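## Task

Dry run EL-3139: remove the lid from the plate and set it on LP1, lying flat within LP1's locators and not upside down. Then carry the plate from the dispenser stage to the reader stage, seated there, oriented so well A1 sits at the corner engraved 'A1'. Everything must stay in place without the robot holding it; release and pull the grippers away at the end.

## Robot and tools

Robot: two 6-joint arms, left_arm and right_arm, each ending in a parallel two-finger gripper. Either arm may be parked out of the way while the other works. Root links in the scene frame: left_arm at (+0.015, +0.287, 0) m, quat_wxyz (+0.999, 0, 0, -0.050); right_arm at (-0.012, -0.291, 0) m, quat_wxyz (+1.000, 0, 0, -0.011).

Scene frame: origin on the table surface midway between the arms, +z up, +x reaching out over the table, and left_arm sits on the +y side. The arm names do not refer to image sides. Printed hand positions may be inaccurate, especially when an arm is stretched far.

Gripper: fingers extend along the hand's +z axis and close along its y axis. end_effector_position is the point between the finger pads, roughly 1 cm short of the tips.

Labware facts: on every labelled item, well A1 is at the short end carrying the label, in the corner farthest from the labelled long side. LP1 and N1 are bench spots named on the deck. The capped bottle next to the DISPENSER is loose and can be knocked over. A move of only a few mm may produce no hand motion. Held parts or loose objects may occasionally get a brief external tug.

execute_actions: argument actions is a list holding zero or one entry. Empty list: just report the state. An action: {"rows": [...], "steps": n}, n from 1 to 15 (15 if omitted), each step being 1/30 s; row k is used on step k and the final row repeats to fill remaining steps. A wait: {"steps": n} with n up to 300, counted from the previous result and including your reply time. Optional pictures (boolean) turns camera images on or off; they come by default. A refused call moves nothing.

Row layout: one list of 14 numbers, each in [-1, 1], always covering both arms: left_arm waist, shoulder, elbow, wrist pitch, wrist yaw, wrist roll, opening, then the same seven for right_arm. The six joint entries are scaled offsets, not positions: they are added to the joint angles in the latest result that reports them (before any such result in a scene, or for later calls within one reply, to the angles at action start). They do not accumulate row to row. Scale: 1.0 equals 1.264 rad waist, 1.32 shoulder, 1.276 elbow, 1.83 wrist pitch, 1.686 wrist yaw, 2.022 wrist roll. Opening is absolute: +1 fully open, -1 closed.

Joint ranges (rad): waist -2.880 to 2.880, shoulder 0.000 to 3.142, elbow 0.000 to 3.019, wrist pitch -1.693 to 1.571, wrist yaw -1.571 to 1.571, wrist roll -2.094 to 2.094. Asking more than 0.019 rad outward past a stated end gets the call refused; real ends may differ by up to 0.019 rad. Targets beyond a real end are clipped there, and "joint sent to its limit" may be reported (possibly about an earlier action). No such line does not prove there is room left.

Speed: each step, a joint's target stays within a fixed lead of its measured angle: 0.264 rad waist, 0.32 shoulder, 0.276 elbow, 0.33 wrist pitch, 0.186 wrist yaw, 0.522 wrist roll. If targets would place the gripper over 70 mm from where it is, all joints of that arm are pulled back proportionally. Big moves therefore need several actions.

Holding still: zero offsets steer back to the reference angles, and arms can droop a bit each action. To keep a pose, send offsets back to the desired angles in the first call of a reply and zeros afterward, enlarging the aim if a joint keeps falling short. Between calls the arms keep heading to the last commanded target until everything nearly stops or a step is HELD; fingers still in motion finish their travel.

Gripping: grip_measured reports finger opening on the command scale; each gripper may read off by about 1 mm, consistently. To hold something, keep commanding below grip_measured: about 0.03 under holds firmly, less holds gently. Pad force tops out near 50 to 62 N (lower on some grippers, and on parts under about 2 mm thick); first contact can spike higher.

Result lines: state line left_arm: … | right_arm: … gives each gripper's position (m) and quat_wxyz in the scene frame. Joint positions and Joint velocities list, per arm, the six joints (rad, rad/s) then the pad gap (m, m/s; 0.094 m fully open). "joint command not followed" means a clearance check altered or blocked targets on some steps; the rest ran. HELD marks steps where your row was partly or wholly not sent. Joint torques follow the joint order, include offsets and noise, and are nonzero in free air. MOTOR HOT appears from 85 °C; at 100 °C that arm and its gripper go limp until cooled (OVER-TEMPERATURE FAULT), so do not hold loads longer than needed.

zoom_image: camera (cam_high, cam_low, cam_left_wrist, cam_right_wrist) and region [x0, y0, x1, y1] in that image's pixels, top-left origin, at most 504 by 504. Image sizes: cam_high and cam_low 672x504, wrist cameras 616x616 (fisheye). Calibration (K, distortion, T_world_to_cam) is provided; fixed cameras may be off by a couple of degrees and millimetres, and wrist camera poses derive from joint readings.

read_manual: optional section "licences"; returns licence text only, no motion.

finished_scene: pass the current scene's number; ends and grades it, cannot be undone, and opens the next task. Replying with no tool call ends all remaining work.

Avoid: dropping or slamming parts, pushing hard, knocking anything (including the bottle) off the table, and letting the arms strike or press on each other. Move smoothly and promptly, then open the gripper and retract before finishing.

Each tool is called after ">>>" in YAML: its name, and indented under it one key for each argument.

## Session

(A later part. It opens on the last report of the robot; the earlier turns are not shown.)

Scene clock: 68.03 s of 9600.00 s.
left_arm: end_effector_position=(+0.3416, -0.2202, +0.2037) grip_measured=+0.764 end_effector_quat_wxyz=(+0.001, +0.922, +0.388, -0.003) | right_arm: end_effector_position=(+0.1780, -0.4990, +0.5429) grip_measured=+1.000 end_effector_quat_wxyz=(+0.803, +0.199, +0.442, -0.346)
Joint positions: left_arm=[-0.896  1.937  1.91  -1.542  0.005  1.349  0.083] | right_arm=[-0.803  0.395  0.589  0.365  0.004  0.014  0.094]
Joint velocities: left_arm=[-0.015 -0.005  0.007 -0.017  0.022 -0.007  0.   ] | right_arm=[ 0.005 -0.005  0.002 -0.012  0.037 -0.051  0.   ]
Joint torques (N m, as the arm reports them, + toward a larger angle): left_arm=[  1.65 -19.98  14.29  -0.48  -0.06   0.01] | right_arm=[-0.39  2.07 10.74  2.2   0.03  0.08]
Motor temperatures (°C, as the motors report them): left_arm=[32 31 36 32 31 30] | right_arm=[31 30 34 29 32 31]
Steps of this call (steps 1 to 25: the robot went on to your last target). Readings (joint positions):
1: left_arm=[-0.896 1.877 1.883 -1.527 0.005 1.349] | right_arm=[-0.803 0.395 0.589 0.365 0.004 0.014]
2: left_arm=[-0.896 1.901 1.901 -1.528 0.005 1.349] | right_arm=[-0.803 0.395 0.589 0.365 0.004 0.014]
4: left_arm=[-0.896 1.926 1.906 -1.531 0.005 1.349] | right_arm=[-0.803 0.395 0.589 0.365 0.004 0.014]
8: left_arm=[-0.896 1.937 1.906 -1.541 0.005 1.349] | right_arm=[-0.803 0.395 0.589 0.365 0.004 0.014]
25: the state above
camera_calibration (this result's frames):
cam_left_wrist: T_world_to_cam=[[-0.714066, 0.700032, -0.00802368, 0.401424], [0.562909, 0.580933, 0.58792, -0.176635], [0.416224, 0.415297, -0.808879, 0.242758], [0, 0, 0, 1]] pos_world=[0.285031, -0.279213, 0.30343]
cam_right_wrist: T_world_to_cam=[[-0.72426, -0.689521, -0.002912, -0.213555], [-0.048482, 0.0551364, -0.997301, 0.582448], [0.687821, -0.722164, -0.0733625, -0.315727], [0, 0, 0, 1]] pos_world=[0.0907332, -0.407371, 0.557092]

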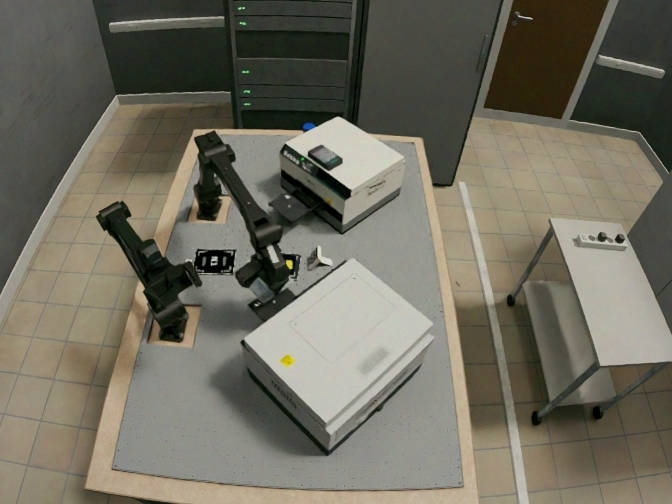

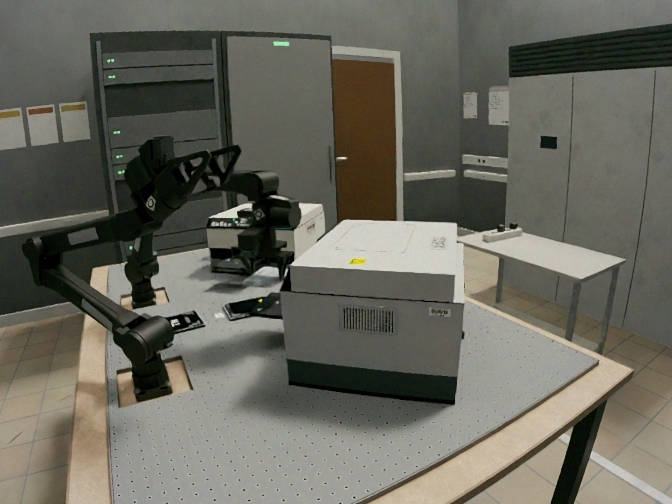

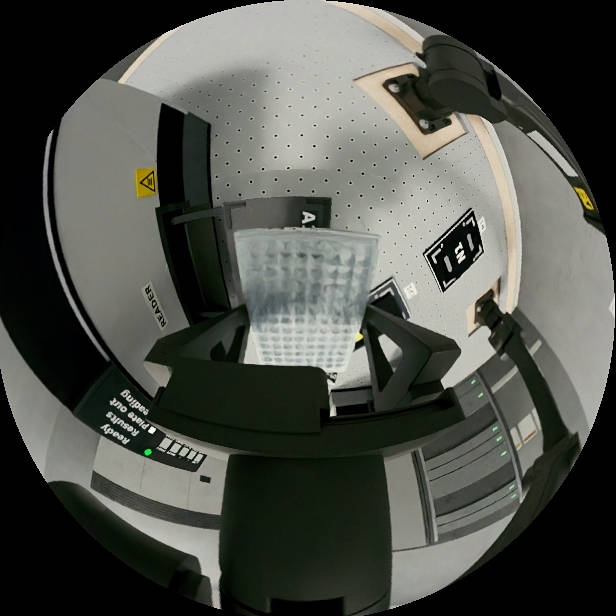

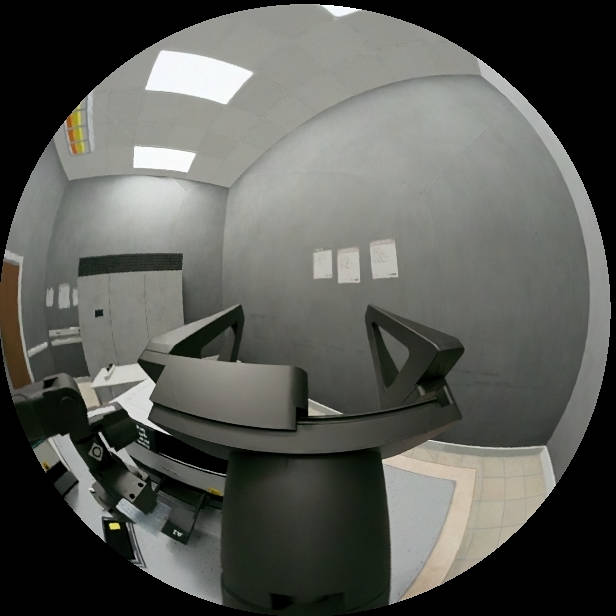

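>>> execute_actions:
  actions:
    - {"rows":[[-0.015,0,0.04,0.005,0,-0.008,0.735,0,0,0,0,0,0,1],[-0.015,0.01,0.05,0.01,0,-0.008,0.735,0,0,0,0,0,0,1],[-0.015,0.02,0.06,0.015,0,-0.008,0.735,0,0,0,0,0,0,1],[-0.015,0.03,0.07,0.02,0,-0.008,0.735,0,0,0,0,0,0,1],[-0.015,0.04,0.075,0.025,0,-0.008,0.735,0,0,0,0,0,0,1],[-0.015,0.05,0.08,0.03,0,-0.008,0.735,0,0,0,0,0,0,1],[-0.015,0.06,0.08,0.033,0,-0.008,0.735,0,0,0,0,0,0,1],[-0.015,0.07,0.08,0.033,0,-0.008,0.735,0,0,0,0,0,0,1]]}
  pictures: false

>>> execute_actions:
  actions:
    - {"steps":12}

>>> zoom_image:
  camera: "cam_left_wrist"
  region: [200, 170, 420, 390]

Scene clock: 70.90 s of 9600.00 s.
left_arm: end_effector_position=(+0.3554, -0.2477, +0.1762) grip_measured=+0.764 end_effector_quat_wxyz=(+0.011, +0.922, +0.388, -0.001) | right_arm: end_effector_position=(+0.1780, -0.4990, +0.5429) grip_measured=+1.000 end_effector_quat_wxyz=(+0.803, +0.199, +0.442, -0.346)
Joint positions: left_arm=[-0.901  2.019  1.965 -1.496  0.005  1.343  0.083] | right_arm=[-0.803  0.395  0.589  0.365  0.004  0.014  0.094]
Joint velocities: left_arm=[-0.005  0.122 -0.002  0.002  0.007 -0.022 -0.   ] | right_arm=[-0.005 -0.005 -0.007 -0.012  0.022 -0.037  0.   ]
Joint torques (N m, as the arm reports them, + toward a larger angle): left_arm=[  0.04 -19.48  13.53   0.88  -0.05  -0.06] | right_arm=[-0.36  2.11 10.74  2.21  0.04  0.08]
Motor temperatures (°C, as the motors report them): left_arm=[32 31 36 32 31 30] | right_arm=[31 30 35 29 32 31]
Steps of this call (steps 1 to 15: the robot went on to your last target; steps 16 to 71: nothing new was sent; steps 72 to 86: all 15 steps of this action). Readings (joint positions):
72: left_arm=[-0.896 1.937 1.910 -1.542 0.005 1.348] | right_arm=[-0.803 0.395 0.589 0.365 0.004 0.014]
73: left_arm=[-0.896 1.937 1.910 -1.542 0.005 1.347] | right_arm=[-0.803 0.395 0.589 0.365 0.004 0.014]
75: left_arm=[-0.897 1.940 1.916 -1.538 0.005 1.346] | right_arm=[-0.803 0.395 0.589 0.365 0.004 0.014]
79: left_arm=[-0.900 1.968 1.957 -1.508 0.005 1.344] | right_arm=[-0.803 0.395 0.589 0.365 0.004 0.014]
86: the state above

Scene clock: 71.30 s of 9600.00 s.
left_arm: end_effector_position=(+0.3555, -0.2479, +0.1730) grip_measured=+0.764 end_effector_quat_wxyz=(+0.008, +0.922, +0.388, -0.001) | right_arm: end_effector_position=(+0.1780, -0.4990, +0.5429) grip_measured=+1.000 end_effector_quat_wxyz=(+0.803, +0.199, +0.442, -0.346)
Joint positions: left_arm=[-0.901  2.024  1.965 -1.496  0.005  1.343  0.083] | right_arm=[-0.803  0.395  0.589  0.365  0.004  0.014  0.094]
Joint velocities: left_arm=[-0.005 -0.015  0.007 -0.007 -0.022 -0.007 -0.001] | right_arm=[-0.005  0.005  0.002 -0.002 -0.066 -0.022  0.   ]
Joint torques (N m, as the arm reports them, + toward a larger angle): left_arm=[  0.3  -19.28  13.6    1.03  -0.01  -0.09] | right_arm=[-0.38  2.1  10.74  2.2   0.03  0.08]
Motor temperatures (°C, as the motors report them): left_arm=[32 31 36 32 31 30] | right_arm=[31 30 35 29 32 31]
Steps of this call (steps 1 to 12: the robot went on to your last target). Readings (joint positions):
1: left_arm=[-0.901 2.022 1.965 -1.496 0.005 1.343] | right_arm=[-0.803 0.395 0.589 0.365 0.004 0.014]
2: left_arm=[-0.901 2.024 1.965 -1.496 0.005 1.343] | right_arm=[-0.803 0.395 0.589 0.365 0.004 0.014]
4: left_arm=[-0.901 2.024 1.965 -1.496 0.005 1.343] | right_arm=[-0.803 0.395 0.589 0.365 0.004 0.014]
8: left_arm=[-0.901 2.024 1.965 -1.496 0.005 1.343] | right_arm=[-0.803 0.395 0.589 0.365 0.004 0.014]
12: the state above
camera_calibration (this result's frames):
cam_left_wrist: T_world_to_cam=[[-0.714487, 0.69931, -0.0217413, 0.432812], [0.558017, 0.588322, 0.58523, -0.14627], [0.422048, 0.406008, -0.810576, 0.21952], [0, 0, 0, 1]] pos_world=[0.298212, -0.305743, 0.27295]
cam_right_wrist: T_world_to_cam=[[-0.72426, -0.689521, -0.002912, -0.213555], [-0.048482, 0.0551364, -0.997301, 0.582448], [0.687821, -0.722164, -0.0733625, -0.315727], [0, 0, 0, 1]] pos_world=[0.0907332, -0.407371, 0.557092]

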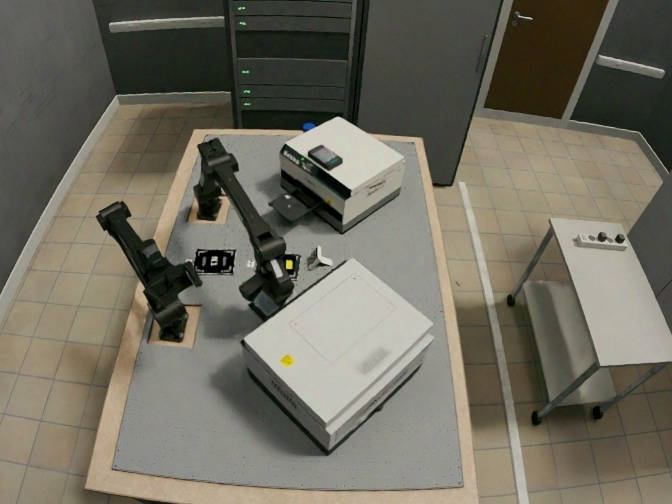

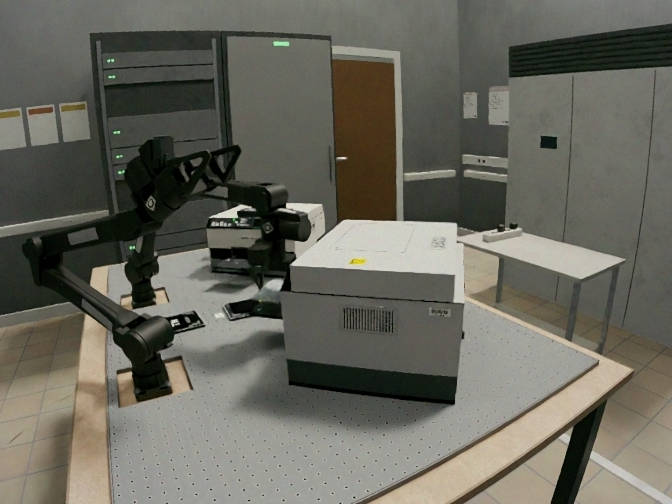

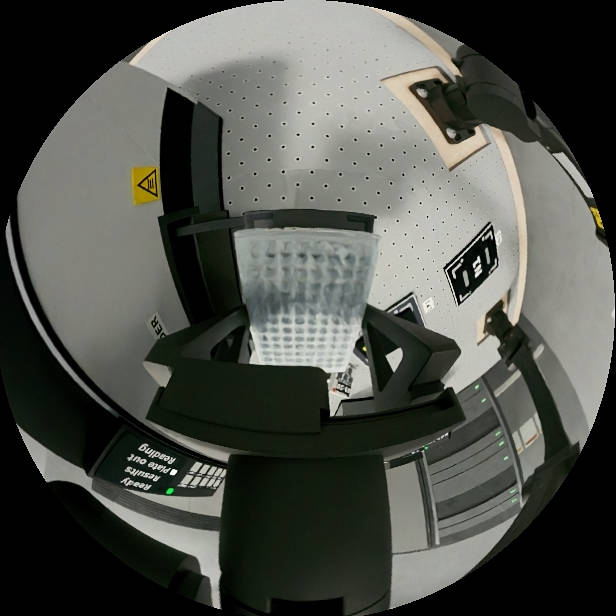

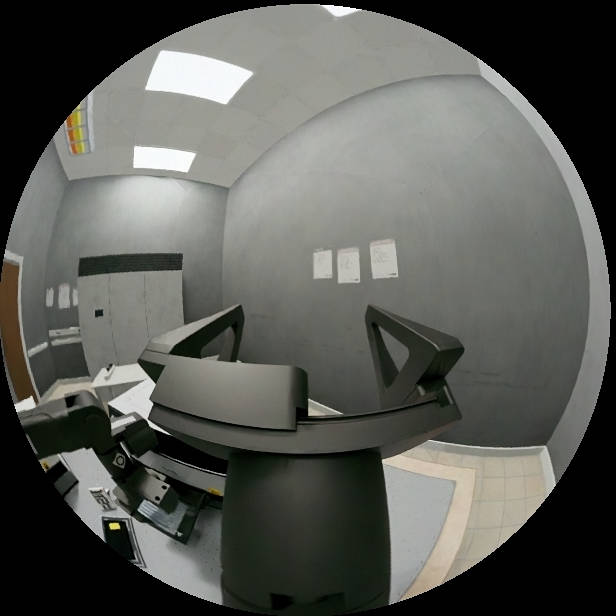

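Region (200, 170, 420, 390) of cam_left_wrist's 616x616 image, scaled by 2.291, with more detail than that image has.

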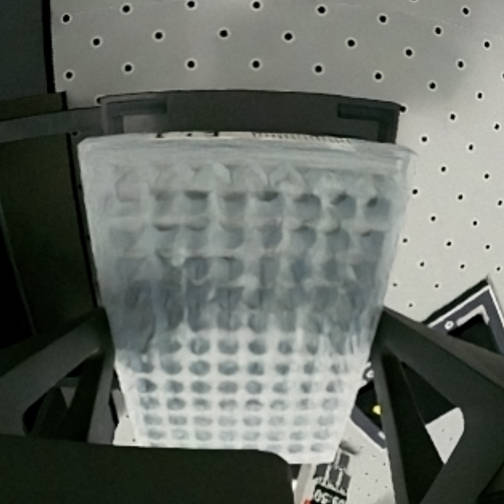

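>>> execute_actions:
  actions:
    - {"rows":[[-0.012,0.006,0,-0.008,0,0,0.735,0,0,0,0,0,0,1],[-0.012,0.01,0,-0.008,0,0,0.735,0,0,0,0,0,0,1],[-0.012,0.014,0,-0.008,0,0,0.735,0,0,0,0,0,0,1],[-0.012,0.018,0,-0.008,0,0,0.735,0,0,0,0,0,0,1],[-0.012,0.022,0,-0.008,0,0,0.735,0,0,0,0,0,0,1],[-0.012,0.026,0,-0.008,0,0,0.735,0,0,0,0,0,0,1]]}
  pictures: false

>>> execute_actions:
  actions:
    - {"steps":10}

>>> zoom_image:
  camera: "cam_left_wrist"
  region: [200, 170, 420, 390]

Scene clock: 73.07 s of 9600.00 s.
left_arm: end_effector_position=(+0.3556, -0.2485, +0.1641) grip_measured=+0.764 end_effector_quat_wxyz=(+0.001, +0.922, +0.388, -0.003) | right_arm: end_effector_position=(+0.1780, -0.4990, +0.5429) grip_measured=+1.000 end_effector_quat_wxyz=(+0.803, +0.199, +0.442, -0.346)
Joint positions: left_arm=[-0.902  2.039  1.965 -1.496  0.005  1.343  0.083] | right_arm=[-0.803  0.395  0.589  0.365  0.004  0.014  0.094]
Joint velocities: left_arm=[-0.005  0.015  0.002  0.007  0.007  0.007 -0.001] | right_arm=[-0.005 -0.005  0.002  0.017 -0.037 -0.022  0.   ]
Joint torques (N m, as the arm reports them, + toward a larger angle): left_arm=[ -0.01 -17.83   9.69  -0.64  -0.07   0.03] | right_arm=[-0.41  2.07 10.74  2.21  0.03  0.08]
Motor temperatures (°C, as the motors report them): left_arm=[32 31 36 32 31 30] | right_arm=[31 30 35 29 32 31]
Steps of this call (steps 1 to 15: the robot went on to your last target; steps 16 to 38: nothing new was sent; steps 39 to 53: all 15 steps of this action). Readings (joint positions):
39: left_arm=[-0.901 2.024 1.965 -1.496 0.005 1.343] | right_arm=[-0.803 0.395 0.589 0.365 0.004 0.014]
40: left_arm=[-0.901 2.024 1.965 -1.496 0.005 1.343] | right_arm=[-0.803 0.395 0.589 0.365 0.004 0.014]
42: left_arm=[-0.901 2.024 1.965 -1.496 0.005 1.343] | right_arm=[-0.803 0.395 0.589 0.365 0.004 0.014]
46: left_arm=[-0.902 2.028 1.965 -1.496 0.005 1.343] | right_arm=[-0.803 0.395 0.589 0.365 0.004 0.014]
53: the state above

Scene clock: 73.40 s of 9600.00 s.
left_arm: end_effector_position=(+0.3556, -0.2485, +0.1639) grip_measured=+0.764 end_effector_quat_wxyz=(+0.001, +0.922, +0.388, -0.003) | right_arm: end_effector_position=(+0.1780, -0.4990, +0.5429) grip_measured=+1.000 end_effector_quat_wxyz=(+0.803, +0.199, +0.442, -0.346)
Joint positions: left_arm=[-0.902  2.039  1.965 -1.496  0.005  1.343  0.083] | right_arm=[-0.803  0.395  0.589  0.365  0.004  0.014  0.094]
Joint velocities: left_arm=[-0.005 -0.015 -0.017 -0.002  0.007  0.007  0.   ] | right_arm=[-0.005 -0.005 -0.002 -0.007 -0.051 -0.007  0.   ]
Joint torques (N m, as the arm reports them, + toward a larger angle): left_arm=[ -0.04 -18.2    9.66  -0.41  -0.05   0.01] | right_arm=[-0.37  2.09 10.74  2.2   0.03  0.08]
Motor temperatures (°C, as the motors report them): left_arm=[32 31 36 32 31 30] | right_arm=[31 30 35 29 32 31]
Steps of this call (steps 1 to 10: the robot went on to your last target). Readings (joint positions):
1: left_arm=[-0.902 2.039 1.965 -1.496 0.005 1.343] | right_arm=[-0.803 0.395 0.589 0.365 0.004 0.014]
2: left_arm=[-0.902 2.039 1.965 -1.496 0.005 1.343] | right_arm=[-0.803 0.395 0.589 0.365 0.004 0.014]
4: left_arm=[-0.902 2.039 1.965 -1.496 0.005 1.343] | right_arm=[-0.803 0.395 0.589 0.365 0.004 0.014]
8: left_arm=[-0.902 2.039 1.965 -1.496 0.005 1.343] | right_arm=[-0.803 0.395 0.589 0.365 0.004 0.014]
10: the state above
camera_calibration (this result's frames):
cam_left_wrist: T_world_to_cam=[[-0.714337, 0.699765, -0.00724566, 0.430792], [0.562945, 0.580757, 0.58806, -0.144735], [0.415712, 0.415994, -0.808785, 0.216782], [0, 0, 0, 1]] pos_world=[0.29909, -0.307577, 0.263564]
cam_right_wrist: T_world_to_cam=[[-0.72426, -0.689521, -0.002912, -0.213555], [-0.048482, 0.0551364, -0.997301, 0.582448], [0.687821, -0.722164, -0.0733625, -0.315727], [0, 0, 0, 1]] pos_world=[0.0907332, -0.407371, 0.557092]

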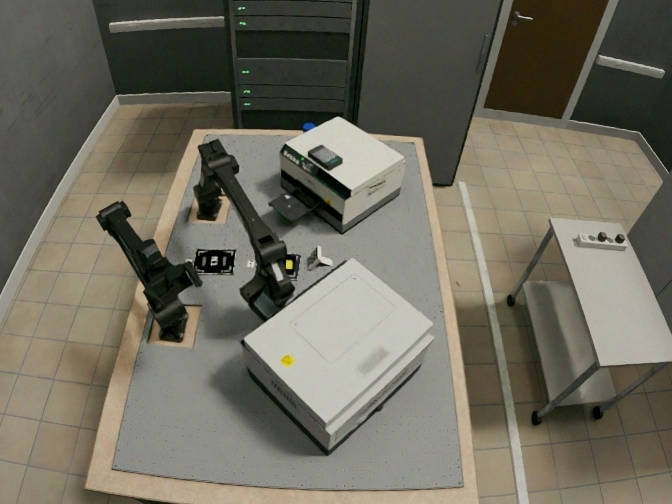

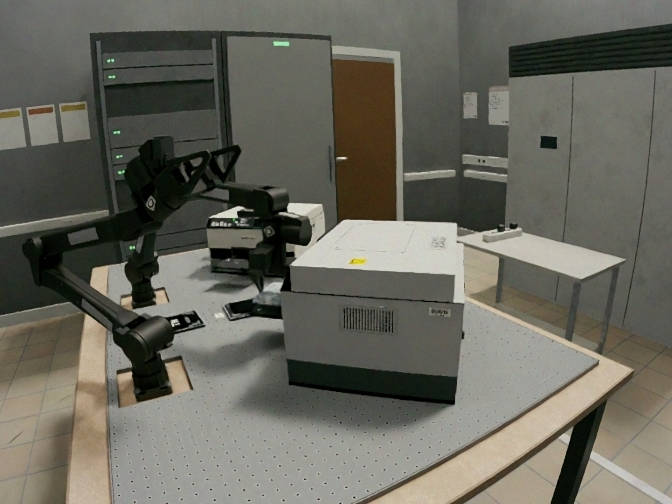

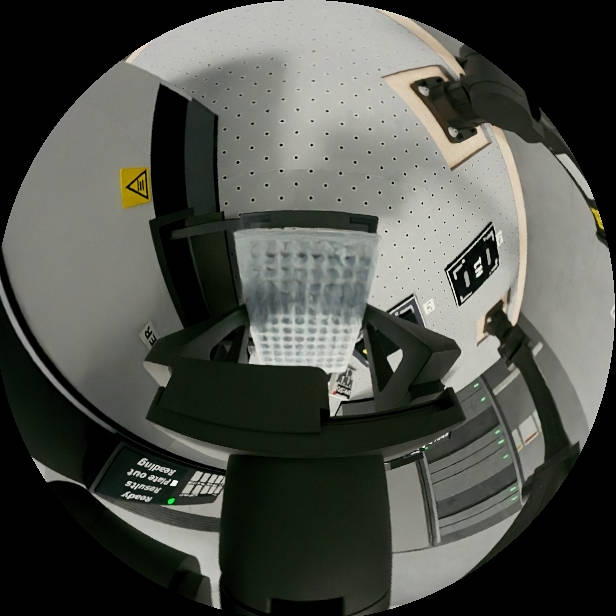

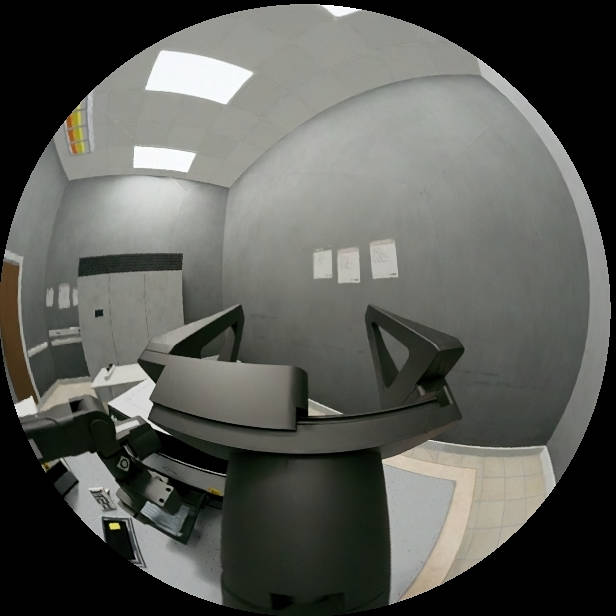

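Region (200, 170, 420, 390) of cam_left_wrist's 616x616 image, scaled by 2.291, with more detail than that image has.

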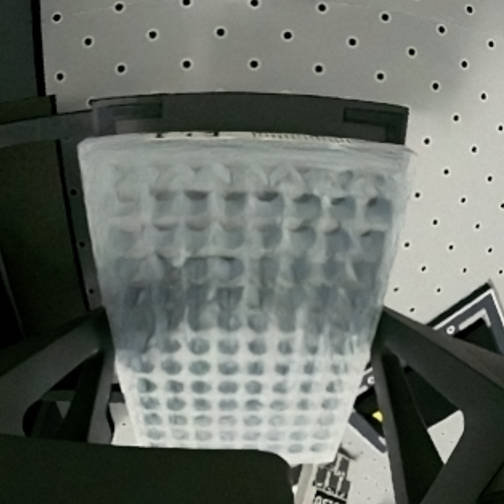

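>>> execute_actions:
  actions:
    - {"rows":[[-0.014,0.012,0,0,0,0,0.735,0,0,0,0,0,0,1],[-0.014,0.016,0,0,0,0,0.735,0,0,0,0,0,0,1],[-0.014,0.02,0,0,0,0,0.735,0,0,0,0,0,0,1],[-0.014,0.024,0,0,0,0,0.735,0,0,0,0,0,0,1],[-0.014,0.027,0,0,0,0,0.735,0,0,0,0,0,0,1]]}

>>> zoom_image:
  camera: "cam_left_wrist"
  region: [200, 170, 420, 390]

Scene clock: 76.47 s of 9600.00 s.
left_arm: end_effector_position=(+0.3538, -0.2502, +0.1536) grip_measured=+0.764 end_effector_quat_wxyz=(-0.007, +0.922, +0.386, -0.004) | right_arm: end_effector_position=(+0.1780, -0.4990, +0.5429) grip_measured=+1.000 end_effector_quat_wxyz=(+0.803, +0.199, +0.442, -0.346)
Joint positions: left_arm=[-0.905  2.056  1.965 -1.496  0.005  1.343  0.083] | right_arm=[-0.803  0.395  0.589  0.365  0.004  0.014  0.094]
Joint velocities: left_arm=[-0.015 -0.015 -0.007 -0.012 -0.007  0.022  0.   ] | right_arm=[-0.015 -0.005 -0.007  0.007  0.007  0.007  0.   ]
Joint torques (N m, as the arm reports them, + toward a larger angle): left_arm=[  0.89 -18.37   9.64   0.05  -0.01   0.04] | right_arm=[-0.39  2.11 10.74  2.21  0.03  0.08]
Motor temperatures (°C, as the motors report them): left_arm=[32 32 36 32 31 30] | right_arm=[31 30 35 29 32 31]
Steps of this call (steps 1 to 15: the robot went on to your last target; steps 16 to 77: nothing new was sent; steps 78 to 92: all 15 steps of this action). Readings (joint positions):
78: left_arm=[-0.902 2.039 1.965 -1.496 0.005 1.343] | right_arm=[-0.803 0.395 0.589 0.365 0.004 0.014]
79: left_arm=[-0.902 2.039 1.965 -1.496 0.005 1.343] | right_arm=[-0.803 0.395 0.589 0.365 0.004 0.014]
81: left_arm=[-0.903 2.040 1.965 -1.496 0.005 1.343] | right_arm=[-0.803 0.395 0.589 0.365 0.004 0.014]
85: left_arm=[-0.904 2.046 1.965 -1.496 0.005 1.343] | right_arm=[-0.803 0.395 0.589 0.365 0.004 0.014]
92: the state above
camera_calibration (this result's frames):
cam_left_wrist: T_world_to_cam=[[-0.711654, 0.702471, 0.0091101, 0.427841], [0.570457, 0.570248, 0.591096, -0.142448], [0.410033, 0.425853, -0.806549, 0.214045], [0, 0, 0, 1]] pos_world=[0.297969, -0.310467, 0.25294]
cam_right_wrist: T_world_to_cam=[[-0.72426, -0.689521, -0.002912, -0.213555], [-0.048482, 0.0551364, -0.997301, 0.582448], [0.687821, -0.722164, -0.0733625, -0.315727], [0, 0, 0, 1]] pos_world=[0.0907332, -0.407371, 0.557092]

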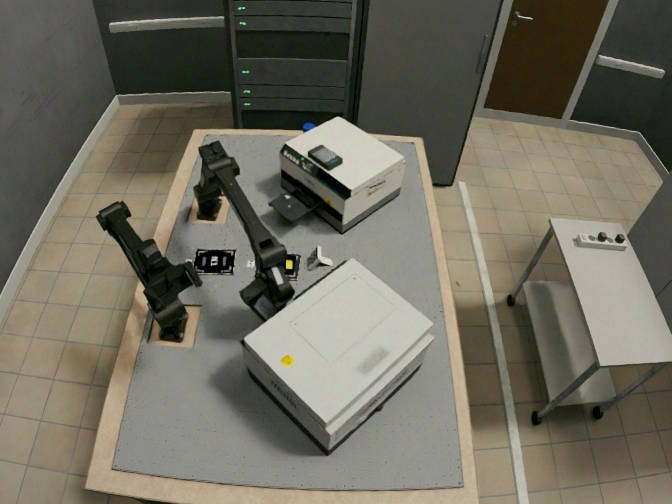

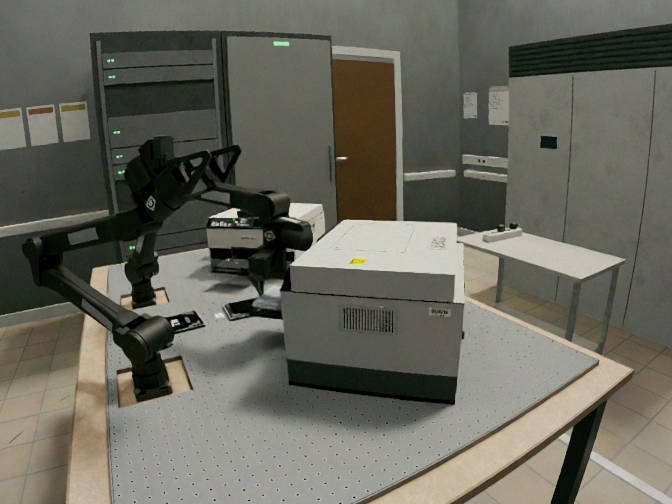

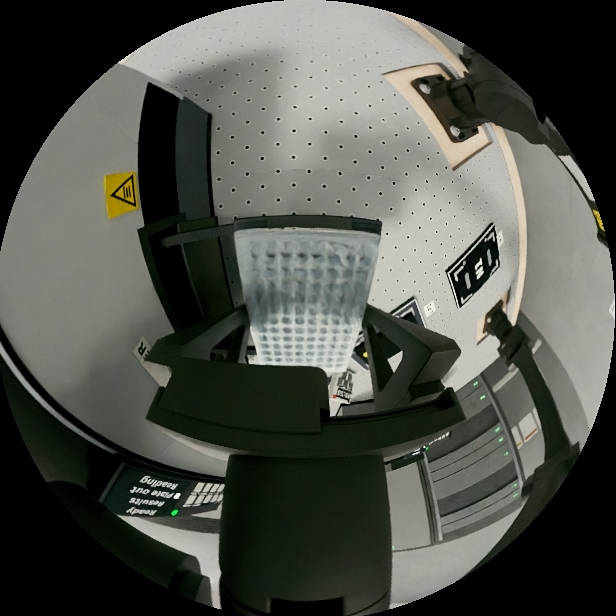

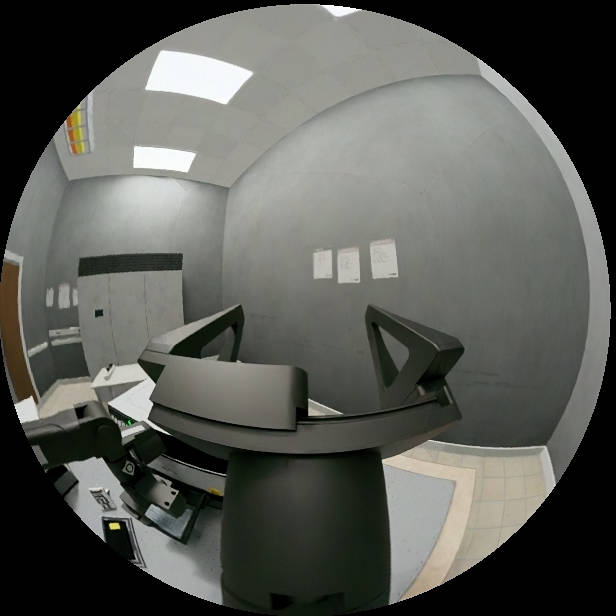

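Region (200, 170, 420, 390) of cam_left_wrist's 616x616 image, scaled by 2.291, with more detail than that image has.

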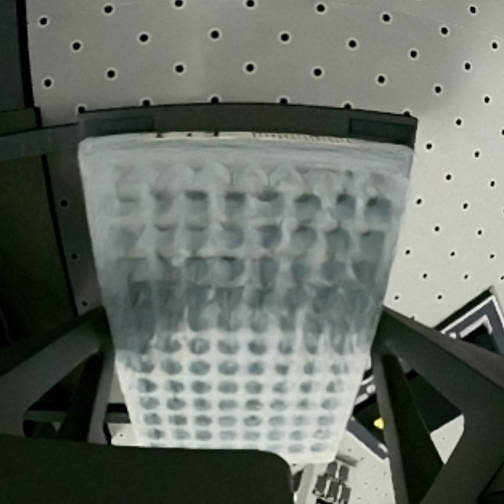

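>>> execute_actions:
  actions:
    - {"rows":[[0.014,0,0,0.008,0,0,0.735,0,0,0,0,0,0,1]]}

>>> zoom_image:
  camera: "cam_left_wrist"
  region: [200, 170, 420, 390]

Scene clock: 77.47 s of 9600.00 s.
left_arm: end_effector_position=(+0.3558, -0.2489, +0.1536) grip_measured=+0.764 end_effector_quat_wxyz=(-0.007, +0.922, +0.388, -0.004) | right_arm: end_effector_position=(+0.1780, -0.4990, +0.5429) grip_measured=+1.000 end_effector_quat_wxyz=(+0.803, +0.199, +0.442, -0.346)
Joint positions: left_arm=[-0.902  2.056  1.965 -1.496  0.005  1.343  0.083] | right_arm=[-0.803  0.395  0.589  0.365  0.004  0.014  0.094]
Joint velocities: left_arm=[ 0.005 -0.005 -0.002 -0.002  0.007  0.081 -0.001] | right_arm=[-0.024 -0.015  0.022 -0.002 -0.066 -0.022  0.   ]
Joint torques (N m, as the arm reports them, + toward a larger angle): left_arm=[  2.84 -20.58   9.55   0.67  -0.1    0.04] | right_arm=[-0.39  2.1  10.73  2.21  0.03  0.08]
Motor temperatures (°C, as the motors report them): left_arm=[32 32 36 32 31 30] | right_arm=[31 30 35 29 32 31]
Steps of this call (steps 1 to 15: the robot went on to your last target; steps 16 to 30: all 15 steps of this action). Readings (joint positions):
16: left_arm=[-0.905 2.056 1.965 -1.496 0.005 1.343] | right_arm=[-0.803 0.395 0.589 0.365 0.004 0.014]
17: left_arm=[-0.905 2.056 1.965 -1.496 0.005 1.343] | right_arm=[-0.803 0.395 0.589 0.365 0.004 0.014]
19: left_arm=[-0.904 2.056 1.965 -1.496 0.005 1.343] | right_arm=[-0.803 0.395 0.589 0.365 0.004 0.014]
23: left_arm=[-0.902 2.056 1.965 -1.496 0.005 1.343] | right_arm=[-0.803 0.395 0.589 0.365 0.004 0.014]
30: the state above
camera_calibration (this result's frames):
cam_left_wrist: T_world_to_cam=[[-0.714328, 0.699751, 0.0091101, 0.42866], [0.568278, 0.572421, 0.591096, -0.143038], [0.408406, 0.427414, -0.806549, 0.213621], [0, 0, 0, 1]] pos_world=[0.300245, -0.309382, 0.25294]
cam_right_wrist: T_world_to_cam=[[-0.72426, -0.689521, -0.002912, -0.213555], [-0.048482, 0.0551364, -0.997301, 0.582448], [0.687821, -0.722164, -0.0733625, -0.315727], [0, 0, 0, 1]] pos_world=[0.0907332, -0.407371, 0.557092]

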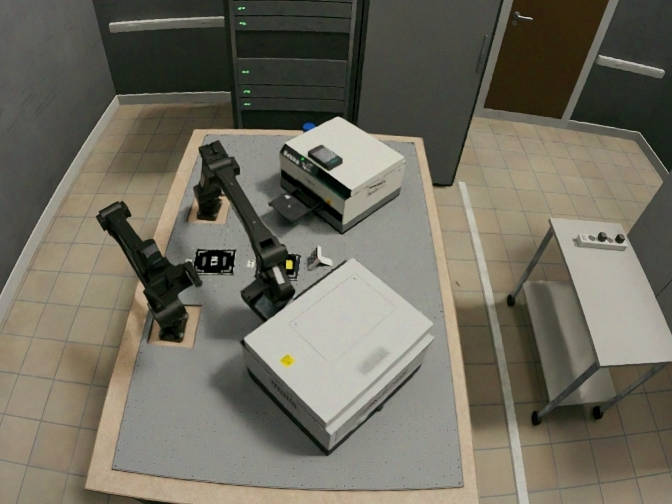

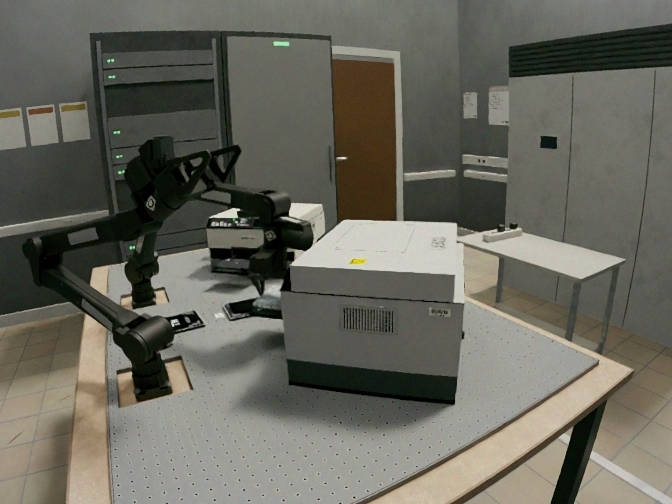

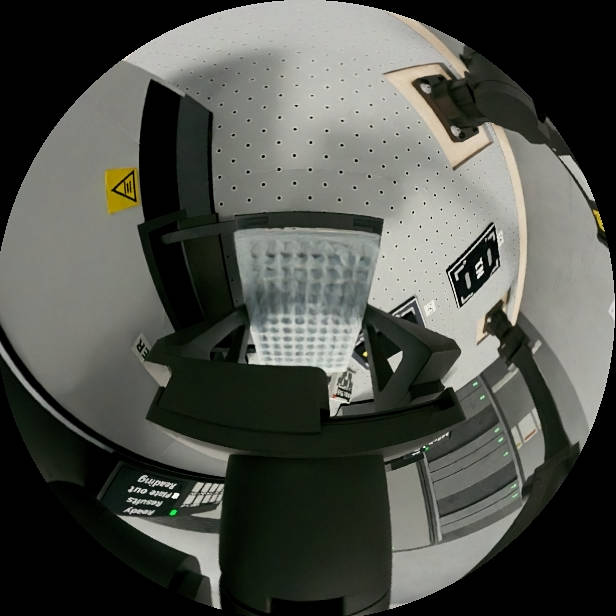

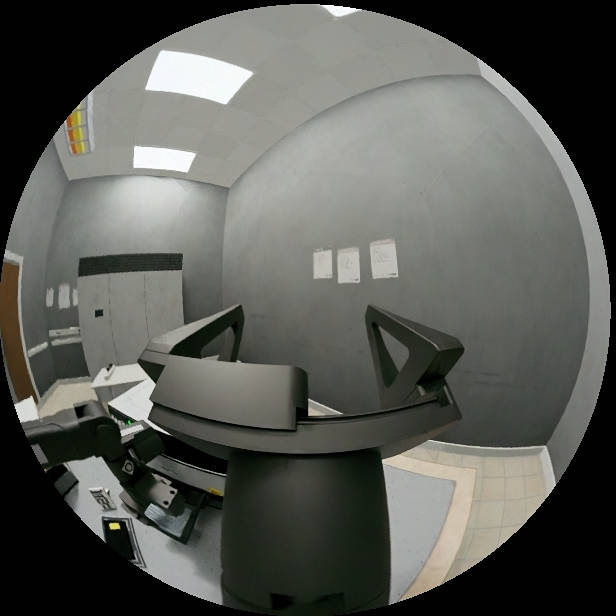

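Region (200, 170, 420, 390) of cam_left_wrist's 616x616 image, scaled by 2.291, with more detail than that image has.

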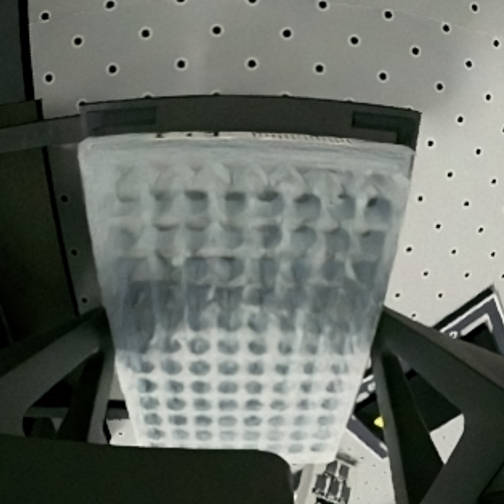

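>>> execute_actions:
  actions:
    - {"rows":[[0,0.012,0,0,0,0,0.735,0,0,0,0,0,0,1],[0,0.016,0,0,0,0,0.735,0,0,0,0,0,0,1],[0,0.02,0,0,0,0,0.735,0,0,0,0,0,0,1],[0,0.024,0,0,0,0,0.735,0,0,0,0,0,0,1],[0,0.028,0,0,0,0,0.735,0,0,0,0,0,0,1],[0,0.032,0,0,0,0,0.735,0,0,0,0,0,0,1]]}
  pictures: false

>>> execute_actions:
  actions:
    - {"steps":10}

>>> zoom_image:
  camera: "cam_left_wrist"
  region: [200, 170, 420, 390]

Scene clock: 78.73 s of 9600.00 s.
left_arm: end_effector_position=(+0.3566, -0.2489, +0.1449) grip_measured=+0.764 end_effector_quat_wxyz=(-0.014, +0.922, +0.388, -0.003) | right_arm: end_effector_position=(+0.1780, -0.4990, +0.5429) grip_measured=+1.000 end_effector_quat_wxyz=(+0.803, +0.199, +0.442, -0.346)
Joint positions: left_arm=[-0.902  2.07   1.965 -1.496  0.002  1.343  0.083] | right_arm=[-0.803  0.395  0.589  0.365  0.004  0.014  0.094]
Joint velocities: left_arm=[-0.005  0.005 -0.012 -0.022 -0.037  0.022 -0.   ] | right_arm=[ 0.005  0.005 -0.002 -0.002 -0.037  0.022  0.   ]
Joint torques (N m, as the arm reports them, + toward a larger angle): left_arm=[  0.41 -17.7    9.46   0.02   0.11   0.08] | right_arm=[-0.4   2.1  10.73  2.2   0.03  0.08]
Motor temperatures (°C, as the motors report them): left_arm=[32 32 36 32 31 30] | right_arm=[31 30 35 29 32 31]
Steps of this call (steps 1 to 15: the robot went on to your last target; steps 16 to 23: nothing new was sent; steps 24 to 38: all 15 steps of this action). Readings (joint positions):
24: left_arm=[-0.902 2.056 1.965 -1.496 0.005 1.343] | right_arm=[-0.803 0.395 0.589 0.365 0.004 0.014]
25: left_arm=[-0.902 2.056 1.965 -1.496 0.005 1.343] | right_arm=[-0.803 0.395 0.589 0.365 0.004 0.014]
27: left_arm=[-0.902 2.056 1.965 -1.496 0.005 1.343] | right_arm=[-0.803 0.395 0.589 0.365 0.004 0.014]
31: left_arm=[-0.902 2.064 1.965 -1.496 0.005 1.343] | right_arm=[-0.803 0.395 0.589 0.365 0.004 0.014]
38: the state above

Scene clock: 79.07 s of 9600.00 s.
left_arm: end_effector_position=(+0.3566, -0.2489, +0.1449) grip_measured=+0.764 end_effector_quat_wxyz=(-0.014, +0.922, +0.388, -0.003) | right_arm: end_effector_position=(+0.1780, -0.4990, +0.5429) grip_measured=+1.000 end_effector_quat_wxyz=(+0.803, +0.199, +0.442, -0.346)
Joint positions: left_arm=[-0.902  2.07   1.965 -1.496  0.002  1.343  0.083] | right_arm=[-0.803  0.395  0.589  0.365  0.004  0.014  0.094]
Joint velocities: left_arm=[ 0.024 -0.005 -0.002  0.002 -0.037 -0.051 -0.001] | right_arm=[-0.015 -0.005 -0.012  0.002  0.007 -0.051  0.   ]
Joint torques (N m, as the arm reports them, + toward a larger angle): left_arm=[  1.57 -18.62   9.35   0.23   0.14   0.03] | right_arm=[-0.39  2.08 10.74  2.2   0.03  0.08]
Motor temperatures (°C, as the motors report them): left_arm=[32 32 36 32 31 30] | right_arm=[31 30 35 29 32 31]
Steps of this call (steps 1 to 10: the robot went on to your last target). Readings (joint positions):
1: left_arm=[-0.902 2.070 1.965 -1.496 0.002 1.343] | right_arm=[-0.803 0.395 0.589 0.365 0.004 0.014]
2: left_arm=[-0.902 2.070 1.965 -1.496 0.002 1.343] | right_arm=[-0.803 0.395 0.589 0.365 0.004 0.014]
4: left_arm=[-0.902 2.070 1.965 -1.496 0.002 1.343] | right_arm=[-0.803 0.395 0.589 0.365 0.004 0.014]
8: left_arm=[-0.902 2.070 1.965 -1.496 0.002 1.343] | right_arm=[-0.803 0.395 0.589 0.365 0.004 0.014]
10: the state above
camera_calibration (this result's frames):
cam_left_wrist: T_world_to_cam=[[-0.714208, 0.699611, 0.0212622, 0.427487], [0.570691, 0.564473, 0.59639, -0.141961], [0.405239, 0.438081, -0.802413, 0.209507], [0, 0, 0, 1]] pos_world=[0.30143, -0.310722, 0.243685]
cam_right_wrist: T_world_to_cam=[[-0.72426, -0.689521, -0.002912, -0.213555], [-0.048482, 0.0551364, -0.997301, 0.582448], [0.687821, -0.722164, -0.0733625, -0.315727], [0, 0, 0, 1]] pos_world=[0.0907332, -0.407371, 0.557092]

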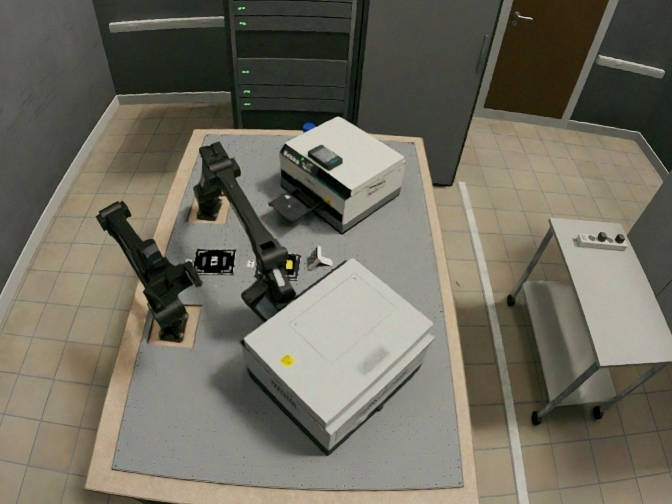

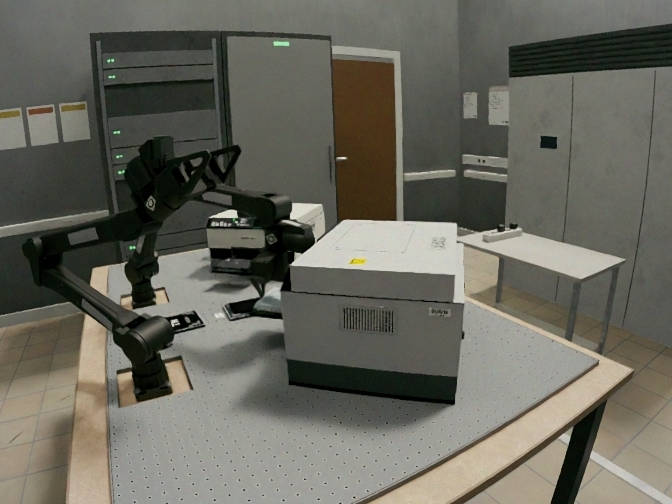

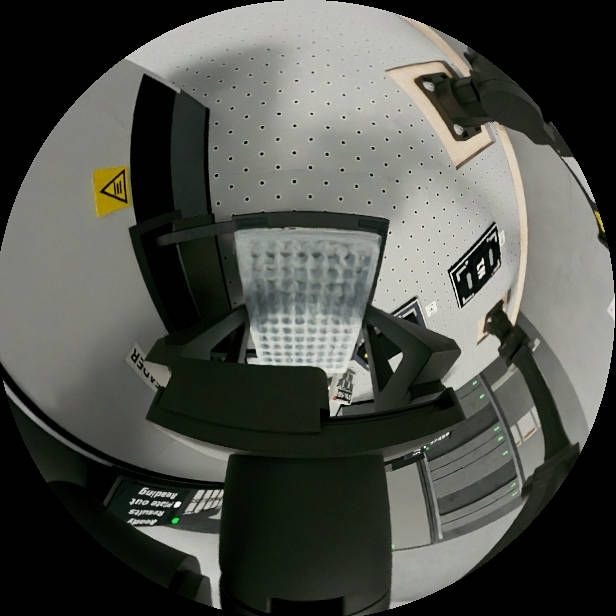

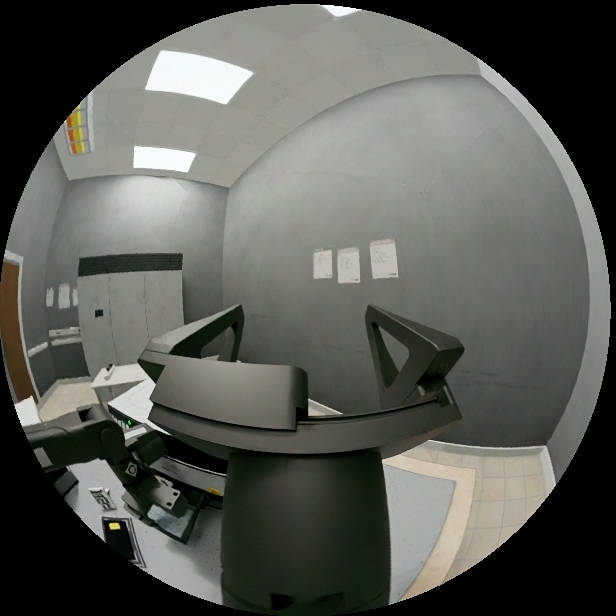

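Region (200, 170, 420, 390) of cam_left_wrist's 616x616 image, scaled by 2.291, with more detail than that image has.

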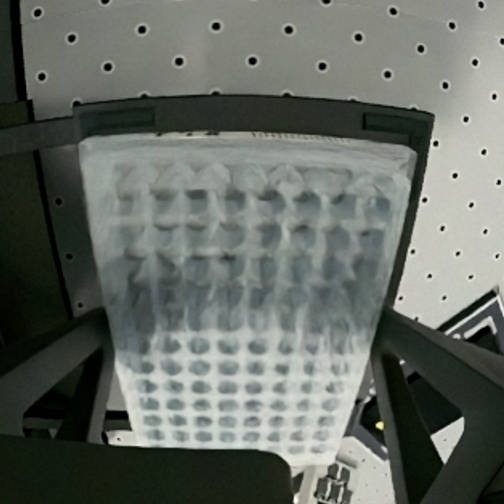

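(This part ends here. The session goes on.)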